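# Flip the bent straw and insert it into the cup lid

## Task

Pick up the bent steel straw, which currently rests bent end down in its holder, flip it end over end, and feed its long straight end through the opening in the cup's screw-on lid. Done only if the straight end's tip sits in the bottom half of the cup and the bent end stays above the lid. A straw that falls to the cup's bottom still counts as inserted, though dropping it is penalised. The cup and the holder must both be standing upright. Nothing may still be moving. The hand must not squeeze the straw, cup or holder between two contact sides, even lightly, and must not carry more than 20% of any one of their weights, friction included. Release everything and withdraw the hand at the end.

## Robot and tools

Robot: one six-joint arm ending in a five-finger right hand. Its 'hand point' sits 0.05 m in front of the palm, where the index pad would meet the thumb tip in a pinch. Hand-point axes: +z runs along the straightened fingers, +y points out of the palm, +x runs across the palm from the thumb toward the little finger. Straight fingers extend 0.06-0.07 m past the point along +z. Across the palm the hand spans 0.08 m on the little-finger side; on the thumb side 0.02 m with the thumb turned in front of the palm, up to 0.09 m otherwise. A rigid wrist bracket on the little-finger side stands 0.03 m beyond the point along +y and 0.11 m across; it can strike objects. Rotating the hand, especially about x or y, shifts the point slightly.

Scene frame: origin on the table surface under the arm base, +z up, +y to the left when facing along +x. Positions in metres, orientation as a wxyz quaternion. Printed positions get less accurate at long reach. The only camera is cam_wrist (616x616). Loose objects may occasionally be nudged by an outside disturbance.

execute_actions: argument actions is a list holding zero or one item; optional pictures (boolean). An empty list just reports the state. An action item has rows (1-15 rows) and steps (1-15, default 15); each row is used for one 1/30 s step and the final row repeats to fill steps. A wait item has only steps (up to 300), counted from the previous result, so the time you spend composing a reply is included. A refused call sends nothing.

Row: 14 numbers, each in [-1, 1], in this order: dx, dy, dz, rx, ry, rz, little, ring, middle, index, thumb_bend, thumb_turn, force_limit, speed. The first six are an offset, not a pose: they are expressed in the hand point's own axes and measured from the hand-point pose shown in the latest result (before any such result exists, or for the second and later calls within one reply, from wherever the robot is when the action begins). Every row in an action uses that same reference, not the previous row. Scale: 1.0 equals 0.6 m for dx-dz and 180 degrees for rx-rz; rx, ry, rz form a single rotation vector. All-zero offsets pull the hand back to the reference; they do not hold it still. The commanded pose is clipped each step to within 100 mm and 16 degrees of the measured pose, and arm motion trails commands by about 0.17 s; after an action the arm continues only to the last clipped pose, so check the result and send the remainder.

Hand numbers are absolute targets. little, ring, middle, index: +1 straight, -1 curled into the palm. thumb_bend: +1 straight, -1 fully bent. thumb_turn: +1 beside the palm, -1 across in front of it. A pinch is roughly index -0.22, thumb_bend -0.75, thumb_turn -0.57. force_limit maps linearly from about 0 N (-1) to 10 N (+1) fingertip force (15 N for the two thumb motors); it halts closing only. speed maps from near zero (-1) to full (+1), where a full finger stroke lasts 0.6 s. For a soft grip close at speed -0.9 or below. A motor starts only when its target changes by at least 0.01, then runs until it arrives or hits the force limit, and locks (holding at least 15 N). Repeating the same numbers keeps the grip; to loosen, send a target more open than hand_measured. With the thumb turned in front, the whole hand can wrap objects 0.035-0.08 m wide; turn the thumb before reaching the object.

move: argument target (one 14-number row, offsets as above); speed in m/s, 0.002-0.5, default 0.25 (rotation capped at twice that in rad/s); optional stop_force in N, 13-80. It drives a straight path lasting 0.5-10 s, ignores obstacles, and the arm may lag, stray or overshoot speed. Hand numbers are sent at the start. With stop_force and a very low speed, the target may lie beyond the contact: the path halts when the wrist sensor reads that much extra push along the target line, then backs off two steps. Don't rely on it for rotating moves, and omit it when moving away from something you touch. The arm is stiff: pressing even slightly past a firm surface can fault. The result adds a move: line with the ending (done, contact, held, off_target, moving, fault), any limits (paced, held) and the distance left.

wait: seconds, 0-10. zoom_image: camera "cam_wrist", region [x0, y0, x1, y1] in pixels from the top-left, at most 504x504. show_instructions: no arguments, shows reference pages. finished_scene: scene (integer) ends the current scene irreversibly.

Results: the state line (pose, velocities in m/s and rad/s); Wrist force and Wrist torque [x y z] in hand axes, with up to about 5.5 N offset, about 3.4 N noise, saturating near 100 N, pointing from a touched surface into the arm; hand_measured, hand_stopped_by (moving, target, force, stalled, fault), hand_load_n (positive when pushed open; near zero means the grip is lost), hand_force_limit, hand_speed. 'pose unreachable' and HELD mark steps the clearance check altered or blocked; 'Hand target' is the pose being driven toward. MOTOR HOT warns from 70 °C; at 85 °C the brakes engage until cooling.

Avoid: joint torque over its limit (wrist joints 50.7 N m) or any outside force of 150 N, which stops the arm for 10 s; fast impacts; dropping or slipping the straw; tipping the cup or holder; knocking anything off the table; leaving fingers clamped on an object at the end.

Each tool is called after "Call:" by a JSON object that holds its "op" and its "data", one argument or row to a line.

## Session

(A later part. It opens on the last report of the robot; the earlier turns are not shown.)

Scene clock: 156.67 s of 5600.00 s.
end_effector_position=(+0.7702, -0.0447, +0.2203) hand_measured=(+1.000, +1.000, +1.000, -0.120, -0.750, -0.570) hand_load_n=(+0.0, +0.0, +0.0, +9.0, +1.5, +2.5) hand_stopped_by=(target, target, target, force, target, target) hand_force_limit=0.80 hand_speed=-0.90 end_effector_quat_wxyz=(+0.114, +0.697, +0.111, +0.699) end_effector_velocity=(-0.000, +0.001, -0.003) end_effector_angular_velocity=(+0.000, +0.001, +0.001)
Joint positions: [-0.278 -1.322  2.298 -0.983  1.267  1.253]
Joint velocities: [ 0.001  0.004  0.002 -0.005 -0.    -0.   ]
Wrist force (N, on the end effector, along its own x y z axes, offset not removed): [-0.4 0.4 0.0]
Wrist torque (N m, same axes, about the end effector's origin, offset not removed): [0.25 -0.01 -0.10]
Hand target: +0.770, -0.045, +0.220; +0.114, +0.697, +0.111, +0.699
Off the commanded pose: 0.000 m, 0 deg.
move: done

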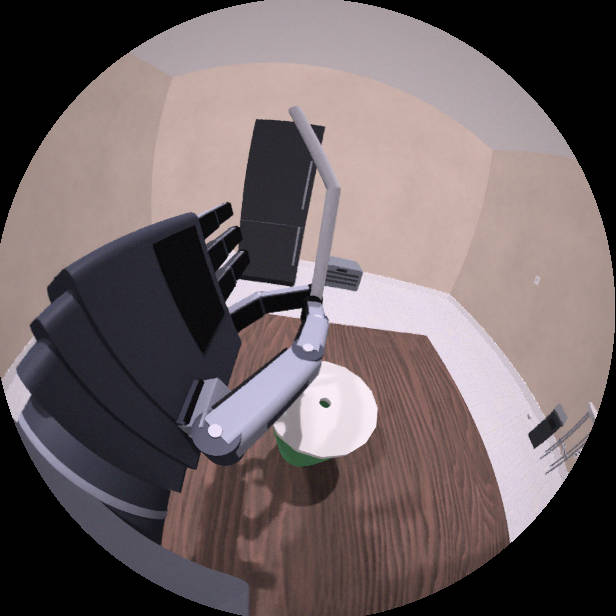

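Call:
{"op": "move", "data": {
  "target": [0.024,0.008,0,0,0,0,1,1,1,-0.45,-0.75,-0.57,0.8,-0.9],
  "speed": 0.04
}}

Call:
{"op": "move", "data": {
  "target": [-0.003,0.008,-0.055,0,0,0,1,1,1,-0.45,-0.75,-0.57,0.8,-0.9],
  "speed": 0.04
}}

Call:
{"op": "move", "data": {
  "target": [-0.04,-0.013,0,0,0,0,1,1,1,-0.45,-0.75,-0.57,0.8,-0.9],
  "speed": 0.01,
  "stop_force": 13
}}

Scene clock: 178.43 s of 5600.00 s.
end_effector_position=(+0.7702, -0.0447, +0.2354) hand_measured=(+1.000, +1.000, +1.000, -0.120, -0.750, -0.570) hand_load_n=(+0.0, +0.0, +0.0, +9.0, +1.5, +2.5) hand_stopped_by=(target, target, target, force, target, target) hand_force_limit=0.80 hand_speed=-0.90 end_effector_quat_wxyz=(+0.114, +0.697, +0.111, +0.699) end_effector_velocity=(+0.000, +0.000, +0.001) end_effector_angular_velocity=(+0.000, +0.000, +0.001)
Joint positions: [-0.278 -1.349  2.291 -0.949  1.267  1.253]
Joint velocities: [ 0.001 -0.002 -0.002  0.004 -0.    -0.   ]
Wrist force (N, on the end effector, along its own x y z axes, offset not removed): [-0.9 0.4 -1.8]
Wrist torque (N m, same axes, about the end effector's origin, offset not removed): [0.32 0.05 -0.23]
Hand target: +0.770, -0.045, +0.236; +0.114, +0.697, +0.111, +0.699
Off the commanded pose: 0.000 m, 0 deg.
After step 90, 17.97 s passed at rest.
move: done

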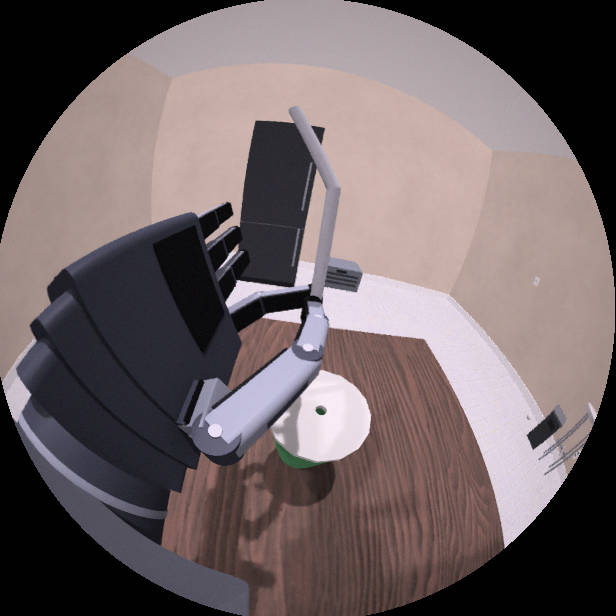

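Scene clock: 179.63 s of 5600.00 s.
end_effector_position=(+0.7373, -0.0498, +0.2351) hand_measured=(+1.000, +1.000, +1.000, -0.120, -0.750, -0.570) hand_load_n=(+0.0, +0.0, +0.0, +9.0, +1.5, +2.5) hand_stopped_by=(target, target, target, force, target, target) hand_force_limit=0.80 hand_speed=-0.90 end_effector_quat_wxyz=(+0.114, +0.697, +0.111, +0.699) end_effector_velocity=(-0.002, -0.001, -0.001) end_effector_angular_velocity=(+0.001, +0.002, -0.001)
Joint positions: [-0.312 -1.394  2.354 -0.966  1.233  1.253]
Joint velocities: [-0.002 -0.     0.003 -0.001 -0.002 -0.   ]
Wrist force (N, on the end effector, along its own x y z axes, offset not removed): [-0.1 -0.1 -1.3]
Wrist torque (N m, same axes, about the end effector's origin, offset not removed): [0.20 0.00 -0.15]
Hand target: +0.737, -0.050, +0.235; +0.114, +0.697, +0.111, +0.699
Off the commanded pose: 0.000 m, 0 deg.
move: done

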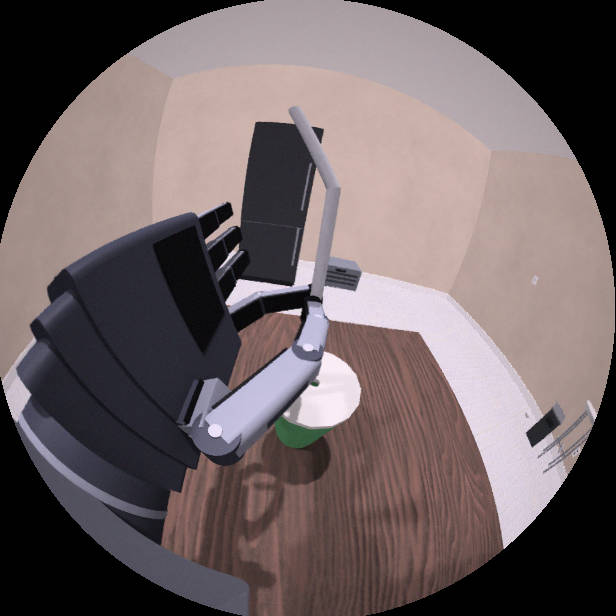

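Scene clock: 182.37 s of 5600.00 s.
end_effector_position=(+0.7374, -0.0499, +0.2099) hand_measured=(+1.000, +1.000, +1.000, -0.120, -0.750, -0.570) hand_load_n=(+0.0, +0.0, +0.0, +5.5, +0.5, -2.5) hand_stopped_by=(target, target, target, force, target, target) hand_force_limit=0.80 hand_speed=-0.90 end_effector_quat_wxyz=(+0.114, +0.697, +0.111, +0.699) end_effector_velocity=(+0.000, +0.000, -0.002) end_effector_angular_velocity=(-0.000, -0.000, +0.001)
Joint positions: [-0.312 -1.345  2.366 -1.027  1.233  1.253]
Joint velocities: [ 0.     0.004  0.    -0.004 -0.    -0.   ]
Wrist force (N, on the end effector, along its own x y z axes, offset not removed): [4.4 3.2 -1.5]
Wrist torque (N m, same axes, about the end effector's origin, offset not removed): [0.47 0.25 -0.24]
Hand target: +0.737, -0.050, +0.210; +0.114, +0.697, +0.111, +0.699
Off the commanded pose: 0.000 m, 0 deg.
move: done

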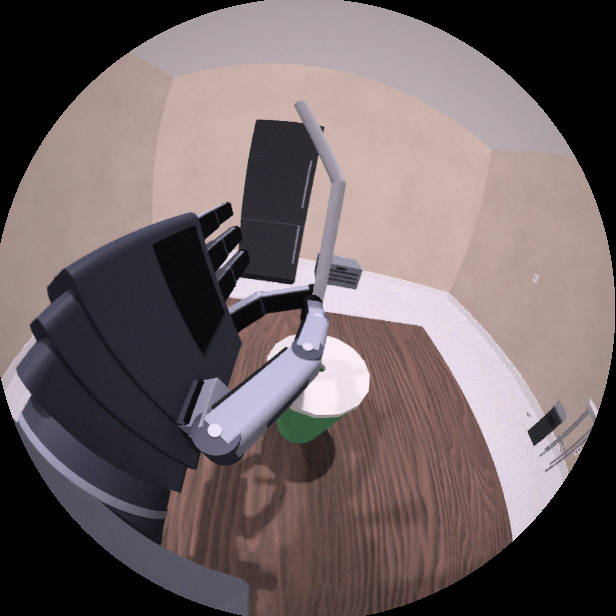

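Call:
{"op": "move", "data": {
  "target": [-0.001,0,0,0,0,0.14,1,1,1,-0.45,-0.75,-0.57,0.8,-0.9],
  "speed": 0.07
}}

Call:
{"op": "zoom_image", "data": {
  "camera": "cam_wrist",
  "region": [250,260,410,420]
}}

Scene clock: 195.07 s of 5600.00 s.
end_effector_position=(+0.7374, -0.0501, +0.2094) hand_measured=(+1.000, +1.000, +1.000, -0.122, -0.750, -0.570) hand_load_n=(+0.0, +0.0, +0.0, +3.0, -0.5, -1.5) hand_stopped_by=(target, target, target, force, target, target) hand_force_limit=0.80 hand_speed=-0.90 end_effector_quat_wxyz=(-0.041, +0.705, -0.043, +0.707) end_effector_velocity=(+0.000, -0.000, +0.000) end_effector_angular_velocity=(+0.010, -0.000, +0.000)
Joint positions: [-0.336 -1.398  2.353 -0.962  1.209  1.692]
Joint velocities: [-0.001 -0.001 -0.001  0.002 -0.001  0.01 ]
Wrist force (N, on the end effector, along its own x y z axes, offset not removed): [0.7 1.0 -1.6]
Wrist torque (N m, same axes, about the end effector's origin, offset not removed): [0.47 0.41 -0.30]
Hand target: +0.737, -0.050, +0.209; -0.041, +0.705, -0.044, +0.707
Off the commanded pose: 0.000 m, 0 deg.
After step 90, 6.23 s passed at rest.
move: done

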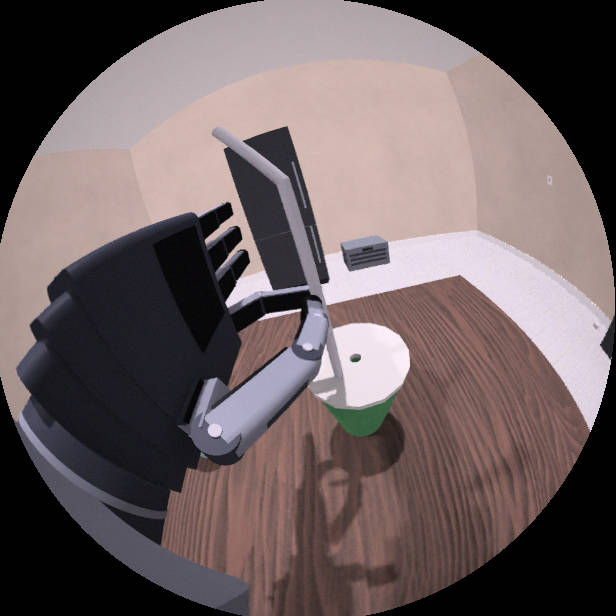

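Region (250, 260, 410, 420) of cam_wrist's 616x616 image, scaled by 3.150, with more detail than that image has.

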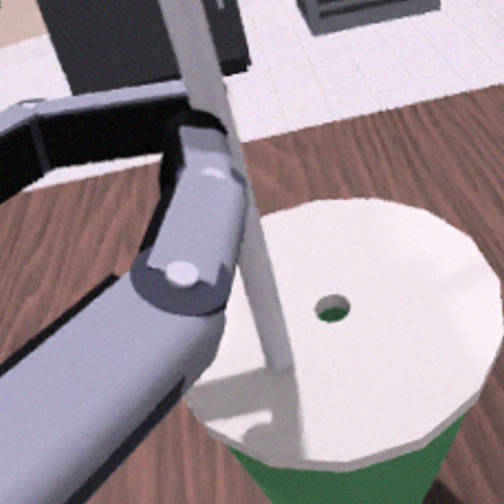

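Call:
{"op": "move", "data": {
  "target": [0.005,0,0,0,0,0,1,1,1,-0.45,-0.75,-0.57,0.8,-0.9],
  "speed": 0.01
}}

Call:
{"op": "move", "data": {
  "target": [0.004,0.032,0.029,0,0,0,1,1,1,-0.45,-0.75,-0.57,0.8,-0.9],
  "speed": 0.02
}}

Call:
{"op": "zoom_image", "data": {
  "camera": "cam_wrist",
  "region": [290,320,390,420]
}}

Scene clock: 209.97 s of 5600.00 s.
end_effector_position=(+0.7374, -0.0504, +0.2123) hand_measured=(+1.000, +1.000, +1.000, -0.122, -0.750, -0.570) hand_load_n=(+0.0, +0.0, +0.0, +3.0, +0.5, -0.5) hand_stopped_by=(target, target, target, force, target, target) hand_force_limit=0.80 hand_speed=-0.90 end_effector_quat_wxyz=(-0.041, +0.705, -0.043, +0.707) end_effector_velocity=(-0.001, +0.000, -0.000) end_effector_angular_velocity=(+0.001, +0.002, +0.000)
Joint positions: [-0.337 -1.403  2.352 -0.955  1.209  1.692]
Joint velocities: [-0.    -0.001  0.001  0.002 -0.001 -0.   ]
Wrist force (N, on the end effector, along its own x y z axes, offset not removed): [-1.6 -0.2 -0.6]
Wrist torque (N m, same axes, about the end effector's origin, offset not removed): [0.15 0.25 -0.30]
Hand target: +0.737, -0.050, +0.212; -0.041, +0.705, -0.043, +0.707
Off the commanded pose: 0.000 m, 0 deg.
After step 90, 11.20 s passed at rest.
move: done

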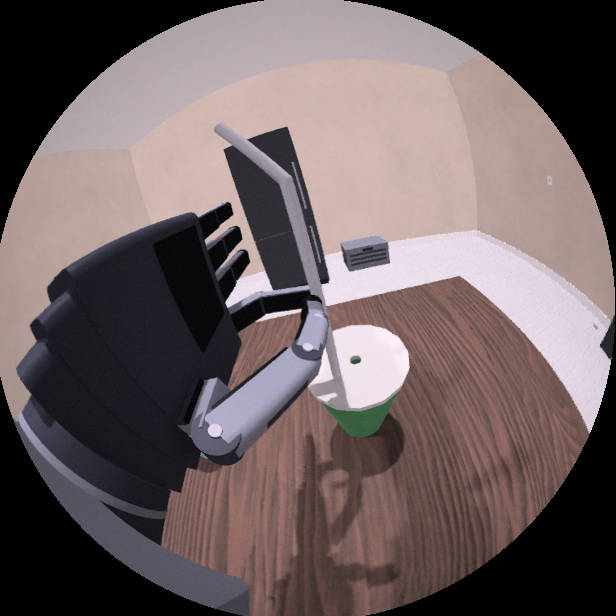

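Scene clock: 211.57 s of 5600.00 s.
end_effector_position=(+0.7546, -0.0697, +0.2124) hand_measured=(+1.000, +1.000, +1.000, -0.122, -0.750, -0.570) hand_load_n=(+0.0, +0.0, +0.0, +3.0, +0.5, -0.5) hand_stopped_by=(target, target, target, force, target, target) hand_force_limit=0.80 hand_speed=-0.90 end_effector_quat_wxyz=(-0.041, +0.705, -0.043, +0.707) end_effector_velocity=(+0.001, -0.001, +0.001) end_effector_angular_velocity=(-0.001, -0.001, +0.000)
Joint positions: [-0.363 -1.379  2.319 -0.947  1.183  1.692]
Joint velocities: [-0.001  0.    -0.001  0.    -0.002 -0.   ]
Wrist force (N, on the end effector, along its own x y z axes, offset not removed): [-2.7 1.6 -3.1]
Wrist torque (N m, same axes, about the end effector's origin, offset not removed): [0.52 0.33 -0.16]
Hand target: +0.755, -0.070, +0.212; -0.041, +0.705, -0.043, +0.707
Off the commanded pose: 0.000 m, 0 deg.
move: done

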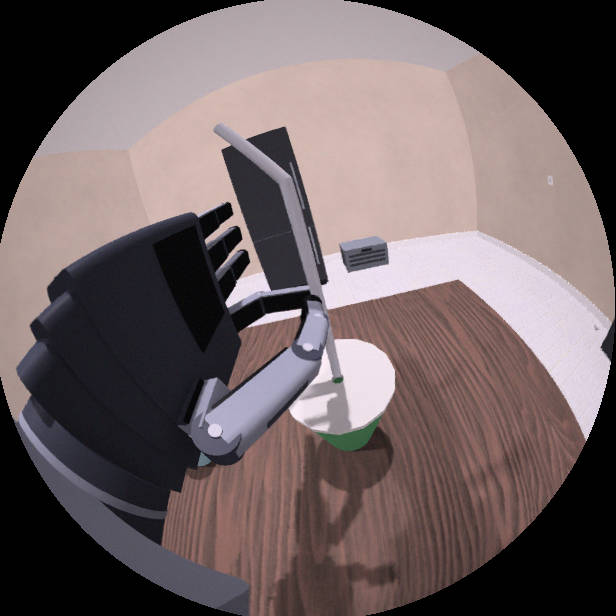

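Region (290, 320, 390, 420) of cam_wrist's 616x616 image, scaled by 5.040, with more detail than that image has.

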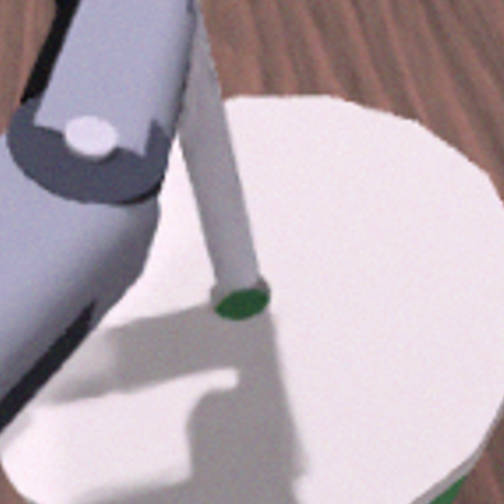

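Call:
{"op": "move", "data": {
  "target": [-0.002,0.0005,-0.004,0,0,0,1,1,1,-0.45,-0.75,-0.57,0.8,-0.9],
  "speed": 0.01
}}

Call:
{"op": "move", "data": {
  "target": [-0.012,0.002,-0.001,0,0,0,1,1,1,-0.45,-0.75,-0.57,0.8,-0.9],
  "speed": 0.008
}}

Call:
{"op": "zoom_image", "data": {
  "camera": "cam_wrist",
  "region": [290,320,390,420]
}}

Scene clock: 221.27 s of 5600.00 s.
end_effector_position=(+0.7523, -0.0699, +0.2112) hand_measured=(+1.000, +1.000, +1.000, -0.122, -0.750, -0.570) hand_load_n=(+0.0, +0.0, +0.0, +3.0, +0.5, -0.5) hand_stopped_by=(target, target, target, force, target, target) hand_force_limit=0.80 hand_speed=-0.90 end_effector_quat_wxyz=(-0.041, +0.705, -0.043, +0.707) end_effector_velocity=(-0.001, -0.000, -0.002) end_effector_angular_velocity=(+0.001, +0.002, -0.000)
Joint positions: [-0.365 -1.38   2.324 -0.951  1.18   1.692]
Joint velocities: [-0.001  0.002  0.002 -0.001 -0.001 -0.   ]
Wrist force (N, on the end effector, along its own x y z axes, offset not removed): [-2.3 -0.1 -1.2]
Wrist torque (N m, same axes, about the end effector's origin, offset not removed): [0.23 0.28 -0.26]
Hand target: +0.752, -0.070, +0.211; -0.041, +0.705, -0.043, +0.707
Off the commanded pose: 0.000 m, 0 deg.
After step 90, 6.00 s passed at rest.
move: done

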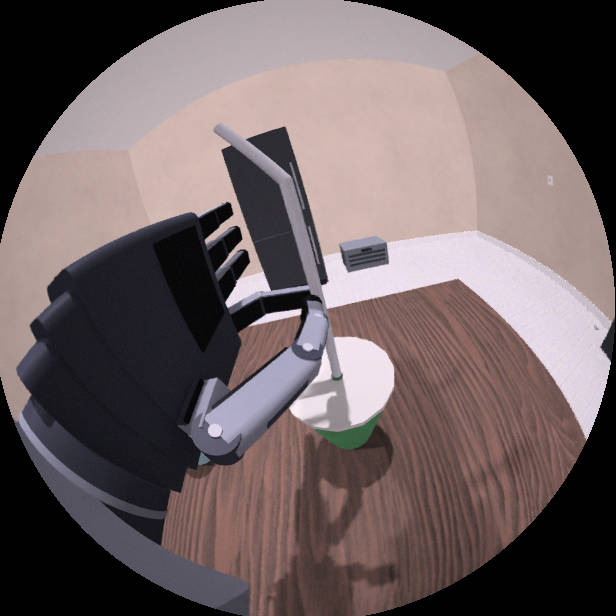

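Scene clock: 222.40 s of 5600.00 s.
end_effector_position=(+0.7517, -0.0702, +0.2040) hand_measured=(+1.000, +1.000, +1.000, -0.122, -0.750, -0.570) hand_load_n=(+0.0, +0.0, +0.0, +3.0, +0.5, -0.5) hand_stopped_by=(target, target, target, force, target, target) hand_force_limit=0.80 hand_speed=-0.90 end_effector_quat_wxyz=(-0.041, +0.705, -0.043, +0.707) end_effector_velocity=(+0.000, -0.000, -0.002) end_effector_angular_velocity=(+0.000, +0.000, -0.001)
Joint positions: [-0.366 -1.368  2.329 -0.968  1.179  1.692]
Joint velocities: [-0.001  0.003  0.001 -0.003 -0.     0.   ]
Wrist force (N, on the end effector, along its own x y z axes, offset not removed): [-1.7 0.3 -0.7]
Wrist torque (N m, same axes, about the end effector's origin, offset not removed): [0.27 0.15 -0.15]
Hand target: +0.752, -0.070, +0.204; -0.041, +0.705, -0.043, +0.707
Off the commanded pose: 0.000 m, 0 deg.
move: done

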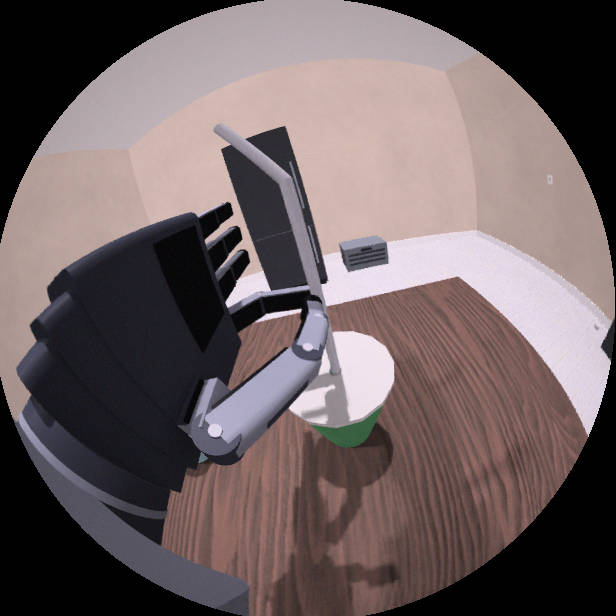

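Region (290, 320, 390, 420) of cam_wrist's 616x616 image, scaled by 5.040, with more detail than that image has.

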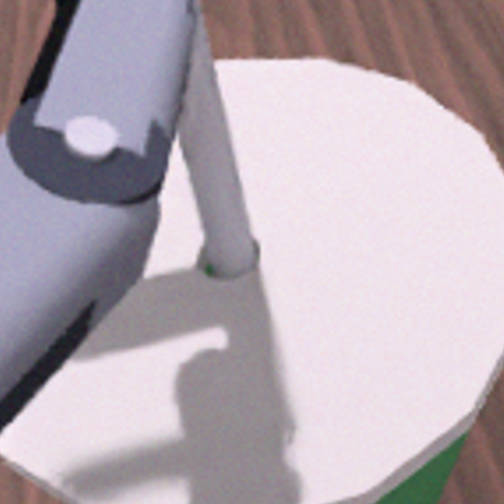

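Call:
{"op": "move", "data": {
  "target": [-0.07,0.01,-0.012,0,0,0,1,1,1,-0.45,-0.75,-0.57,0.8,-0.9],
  "speed": 0.02,
  "stop_force": 13
}}

Call:
{"op": "move", "data": {
  "target": [0,0,0,0,0,0,1,1,1,-0.09,-0.75,-0.57,0.8,-0.99]
}}

Call:
{"op": "wait", "data": {
  "seconds": 1.5
}}

Scene clock: 233.67 s of 5600.00 s.
end_effector_position=(+0.7447, -0.0711, +0.1617) hand_measured=(+1.000, +1.000, +1.000, -0.122, -0.750, -0.570) hand_load_n=(+0.0, +0.0, +0.0, +3.5, +0.5, +0.0) hand_stopped_by=(target, target, target, force, target, target) hand_force_limit=0.80 hand_speed=-0.90 end_effector_quat_wxyz=(-0.041, +0.705, -0.043, +0.707) end_effector_velocity=(-0.000, -0.000, -0.000) end_effector_angular_velocity=(-0.001, -0.002, +0.000)
Joint positions: [-0.374 -1.294  2.361 -1.073  1.171  1.692]
Joint velocities: [-0.     0.002  0.001 -0.004 -0.     0.   ]
Wrist force (N, on the end effector, along its own x y z axes, offset not removed): [-0.4 1.2 -0.4]
Wrist torque (N m, same axes, about the end effector's origin, offset not removed): [0.37 -0.04 -0.11]
Hand target: +0.745, -0.071, +0.162; -0.041, +0.705, -0.043, +0.707
Off the commanded pose: 0.000 m, 0 deg.
After step 90, 5.83 s passed at rest.
move: done

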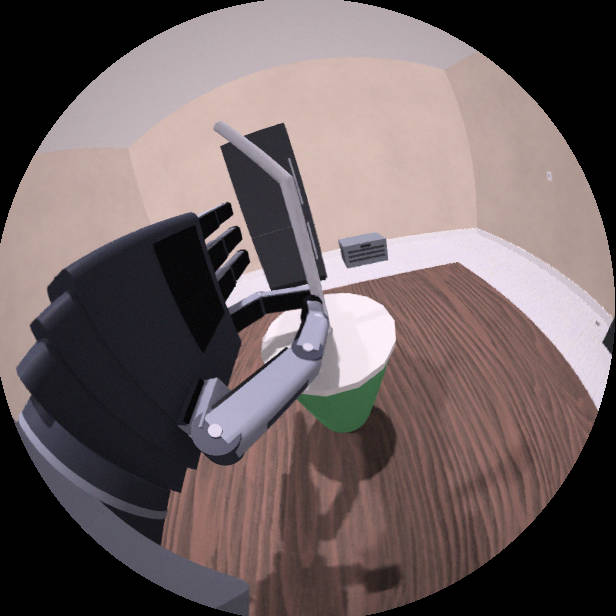

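Scene clock: 234.17 s of 5600.00 s.
end_effector_position=(+0.7446, -0.0711, +0.1616) hand_measured=(+1.000, +1.000, +1.000, -0.116, -0.750, -0.570) hand_load_n=(+0.0, +0.0, +0.0, +2.0, +0.5, +0.0) hand_stopped_by=(target, target, target, moving, target, target) hand_force_limit=0.80 hand_speed=-0.99 end_effector_quat_wxyz=(-0.041, +0.705, -0.043, +0.707) end_effector_velocity=(-0.000, +0.000, -0.000) end_effector_angular_velocity=(+0.000, +0.000, -0.000)
Joint positions: [-0.374 -1.294  2.361 -1.073  1.171  1.692]
Joint velocities: [ 0. -0.  0.  0.  0.  0.]
Wrist force (N, on the end effector, along its own x y z axes, offset not removed): [-2.0 -0.3 0.3]
Wrist torque (N m, same axes, about the end effector's origin, offset not removed): [0.17 0.17 -0.27]
Hand target: +0.745, -0.071, +0.162; -0.041, +0.705, -0.043, +0.707
Off the commanded pose: 0.000 m, 0 deg.
move: done

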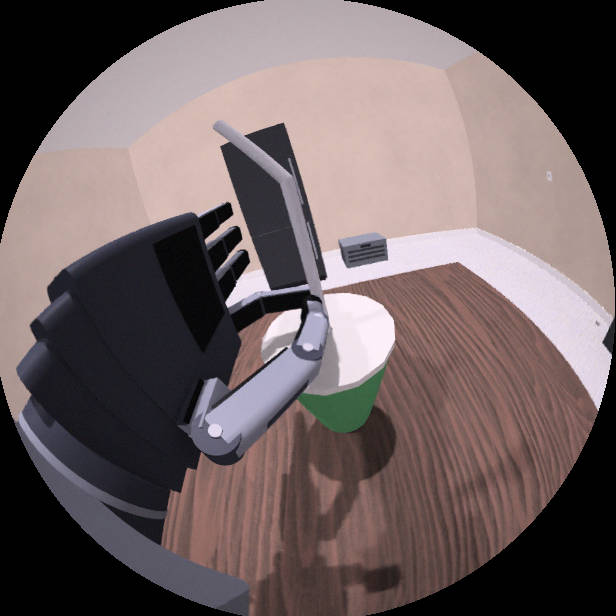

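Scene clock: 235.67 s of 5600.00 s.
end_effector_position=(+0.7446, -0.0711, +0.1617) hand_measured=(+1.000, +1.000, +1.000, -0.090, -0.750, -0.570) hand_load_n=(+0.0, +0.0, +0.0, +0.0, +0.0, +0.0) hand_stopped_by=(target, target, target, moving, target, target) hand_force_limit=0.80 hand_speed=-0.99 end_effector_quat_wxyz=(-0.041, +0.705, -0.043, +0.707) end_effector_velocity=(+0.000, -0.000, -0.000) end_effector_angular_velocity=(-0.000, +0.000, -0.000)
Joint positions: [-0.374 -1.294  2.361 -1.073  1.171  1.692]
Joint velocities: [-0.     0.001 -0.    -0.    -0.    -0.   ]
Wrist force (N, on the end effector, along its own x y z axes, offset not removed): [-2.8 0.9 -1.8]
Wrist torque (N m, same axes, about the end effector's origin, offset not removed): [0.36 0.37 -0.32]
Hand target: +0.745, -0.071, +0.162; -0.041, +0.705, -0.043, +0.707
Off the commanded pose: 0.000 m, 0 deg.
Steps of this call (steps 1 to 45: nothing new was sent). Readings (end_effector_position | what the end effector reports):
1: (+0.7446, -0.0711, +0.1616) | hand_measured=(+1.000, +1.000, +1.000, -0.114, -0.750, -0.570) hand_load_n=(+0.0, +0.0, +0.0, +1.5, +0.5, +0.0) hand_stopped_by=(target, target, target, moving, target, target) hand_force_limit=0.80 hand_speed=-0.99
2: (+0.7446, -0.0711, +0.1616) | hand_measured=(+1.000, +1.000, +1.000, -0.114, -0.750, -0.570) hand_load_n=(+0.0, +0.0, +0.0, +1.5, +0.5, +0.0) hand_stopped_by=(target, target, target, moving, target, target) hand_force_limit=0.80 hand_speed=-0.99
4: (+0.7446, -0.0711, +0.1616) | hand_measured=(+1.000, +1.000, +1.000, -0.112, -0.750, -0.570) hand_load_n=(+0.0, +0.0, +0.0, +1.5, +0.5, +0.0) hand_stopped_by=(target, target, target, moving, target, target) hand_force_limit=0.80 hand_speed=-0.99
8: (+0.7446, -0.0711, +0.1616) | hand_measured=(+1.000, +1.000, +1.000, -0.110, -0.750, -0.570) hand_load_n=(+0.0, +0.0, +0.0, +1.0, +0.5, +0.5) hand_stopped_by=(target, target, target, moving, target, target) hand_force_limit=0.80 hand_speed=-0.99
45: the state above

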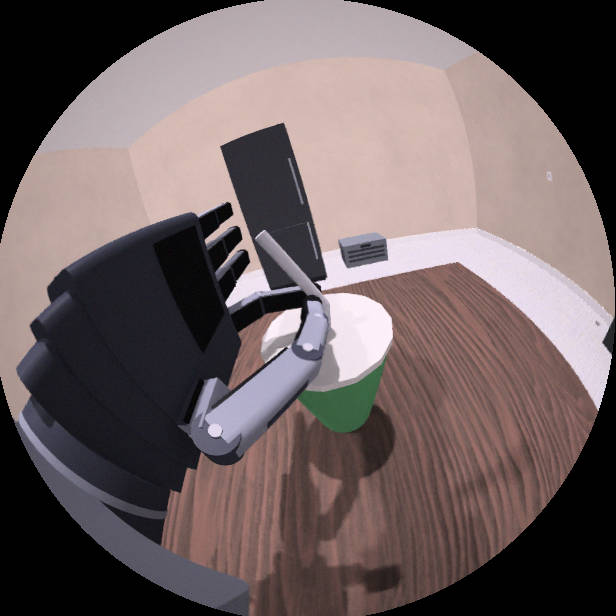

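Call:
{"op": "move", "data": {
  "target": [0,0,-0.03,0,0,0,1,1,1,1,-0.75,-0.57,0.8,0],
  "speed": 0.02
}}

Call:
{"op": "move", "data": {
  "target": [0,-0.1,-0.12,0,0,0,1,1,1,1,-0.75,-0.57,0.8,0],
  "speed": 0.08
}}

Scene clock: 241.67 s of 5600.00 s.
end_effector_position=(+0.7268, -0.0711, +0.1616) hand_measured=(+1.000, +1.000, +1.000, +1.000, -0.750, -0.570) hand_load_n=(+0.0, +0.0, +0.0, +0.0, +0.0, +0.0) hand_stopped_by=(target, target, target, target, target, target) hand_force_limit=0.80 hand_speed=0.00 end_effector_quat_wxyz=(-0.041, +0.705, -0.043, +0.707) end_effector_velocity=(-0.001, +0.000, +0.001) end_effector_angular_velocity=(-0.000, -0.001, +0.000)
Joint positions: [-0.39  -1.316  2.395 -1.086  1.155  1.693]
Joint velocities: [-0.001 -0.003  0.003 -0.001 -0.002  0.   ]
Wrist force (N, on the end effector, along its own x y z axes, offset not removed): [-0.9 -1.0 -0.7]
Wrist torque (N m, same axes, about the end effector's origin, offset not removed): [0.07 0.02 -0.30]
Hand target: +0.727, -0.071, +0.162; -0.041, +0.705, -0.043, +0.707
Off the commanded pose: 0.000 m, 0 deg.
After step 90, 1.80 s passed at rest.
move: done

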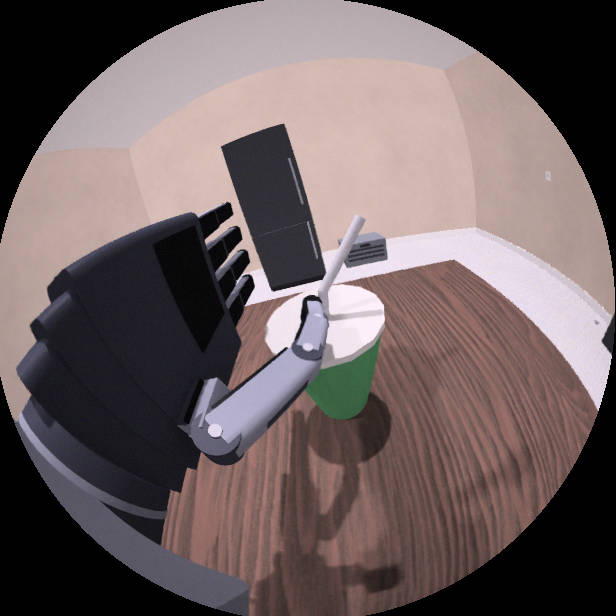

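Scene clock: 243.27 s of 5600.00 s.
end_effector_position=(+0.6551, -0.0114, +0.1687) hand_measured=(+1.000, +1.000, +1.000, +1.000, -0.750, -0.570) hand_load_n=(+0.0, +0.0, +0.0, +0.0, +0.0, +0.0) hand_stopped_by=(target, target, target, target, target, target) hand_force_limit=0.80 hand_speed=0.00 end_effector_quat_wxyz=(-0.041, +0.705, -0.043, +0.707) end_effector_velocity=(-0.001, +0.001, +0.002) end_effector_angular_velocity=(-0.001, -0.003, +0.000)
Joint positions: [-0.316 -1.422  2.525 -1.11   1.229  1.692]
Joint velocities: [ 0.002 -0.006  0.002  0.     0.002  0.   ]
Wrist force (N, on the end effector, along its own x y z axes, offset not removed): [-2.2 1.3 -1.8]
Wrist torque (N m, same axes, about the end effector's origin, offset not removed): [0.45 0.31 -0.15]
Hand target: +0.655, -0.011, +0.169; -0.041, +0.705, -0.043, +0.707
Off the commanded pose: 0.000 m, 0 deg.
move: done

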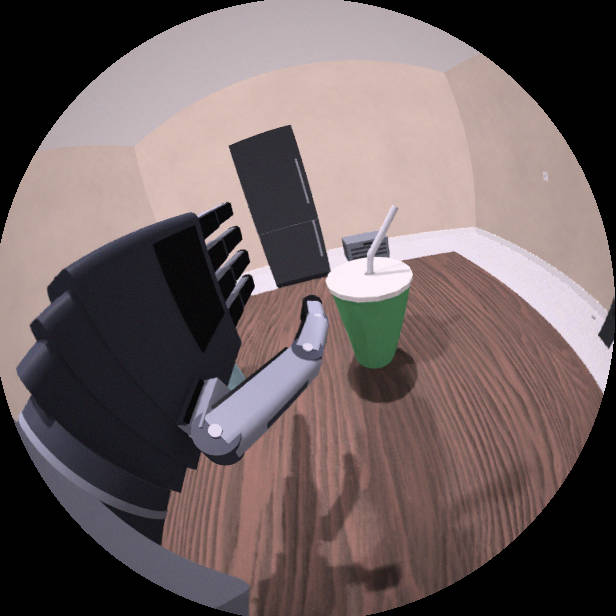

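Call:
{"op": "wait", "data": {
  "seconds": 2
}}

Call:
{"op": "finished_scene", "data": {
  "scene": 2
}}

Scene clock: 258.20 s of 5600.00 s.
end_effector_position=(+0.6550, -0.0113, +0.1687) hand_measured=(+1.000, +1.000, +1.000, +1.000, -0.750, -0.570) hand_load_n=(+0.0, +0.0, +0.0, +0.0, +0.0, +0.0) hand_stopped_by=(target, target, target, target, target, target) hand_force_limit=0.80 hand_speed=0.00 end_effector_quat_wxyz=(-0.041, +0.705, -0.043, +0.707) end_effector_velocity=(+0.000, -0.000, +0.001) end_effector_angular_velocity=(-0.000, -0.001, -0.000)
Joint positions: [-0.316 -1.422  2.526 -1.11   1.229  1.692]
Joint velocities: [-0.001 -0.001 -0.    -0.    -0.    -0.   ]
Wrist force (N, on the end effector, along its own x y z axes, offset not removed): [-1.8 0.2 -1.7]
Wrist torque (N m, same axes, about the end effector's origin, offset not removed): [0.27 0.28 -0.24]
Hand target: +0.655, -0.011, +0.169; -0.041, +0.705, -0.043, +0.707
Off the commanded pose: 0.000 m, 0 deg.
Steps of this call (steps 1 to 90: nothing new was sent; then 11.93 s passed at rest). Readings (end_effector_position | what the end effector reports):
1: (+0.6551, -0.0114, +0.1687) | hand_measured=(+1.000, +1.000, +1.000, +1.000, -0.750, -0.570) hand_load_n=(+0.0, +0.0, +0.0, +0.0, +0.0, +0.0) hand_stopped_by=(target, target, target, target, target, target) hand_force_limit=0.80 hand_speed=0.00
2: (+0.6550, -0.0113, +0.1687) | hand_measured=(+1.000, +1.000, +1.000, +1.000, -0.750, -0.570) hand_load_n=(+0.0, +0.0, +0.0, +0.0, +0.0, +0.0) hand_stopped_by=(target, target, target, target, target, target) hand_force_limit=0.80 hand_speed=0.00
4: (+0.6550, -0.0113, +0.1687) | hand_measured=(+1.000, +1.000, +1.000, +1.000, -0.750, -0.570) hand_load_n=(+0.0, +0.0, +0.0, +0.0, +0.0, +0.0) hand_stopped_by=(target, target, target, target, target, target) hand_force_limit=0.80 hand_speed=0.00
8: (+0.6550, -0.0113, +0.1687) | hand_measured=(+1.000, +1.000, +1.000, +1.000, -0.750, -0.570) hand_load_n=(+0.0, +0.0, +0.0, +0.0, +0.0, +0.0) hand_stopped_by=(target, target, target, target, target, target) hand_force_limit=0.80 hand_speed=0.00
90: the state above

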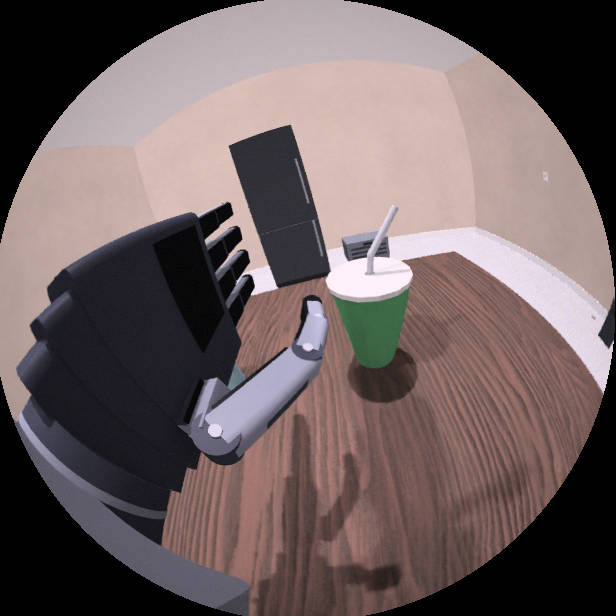

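The scene is finished: the task was done.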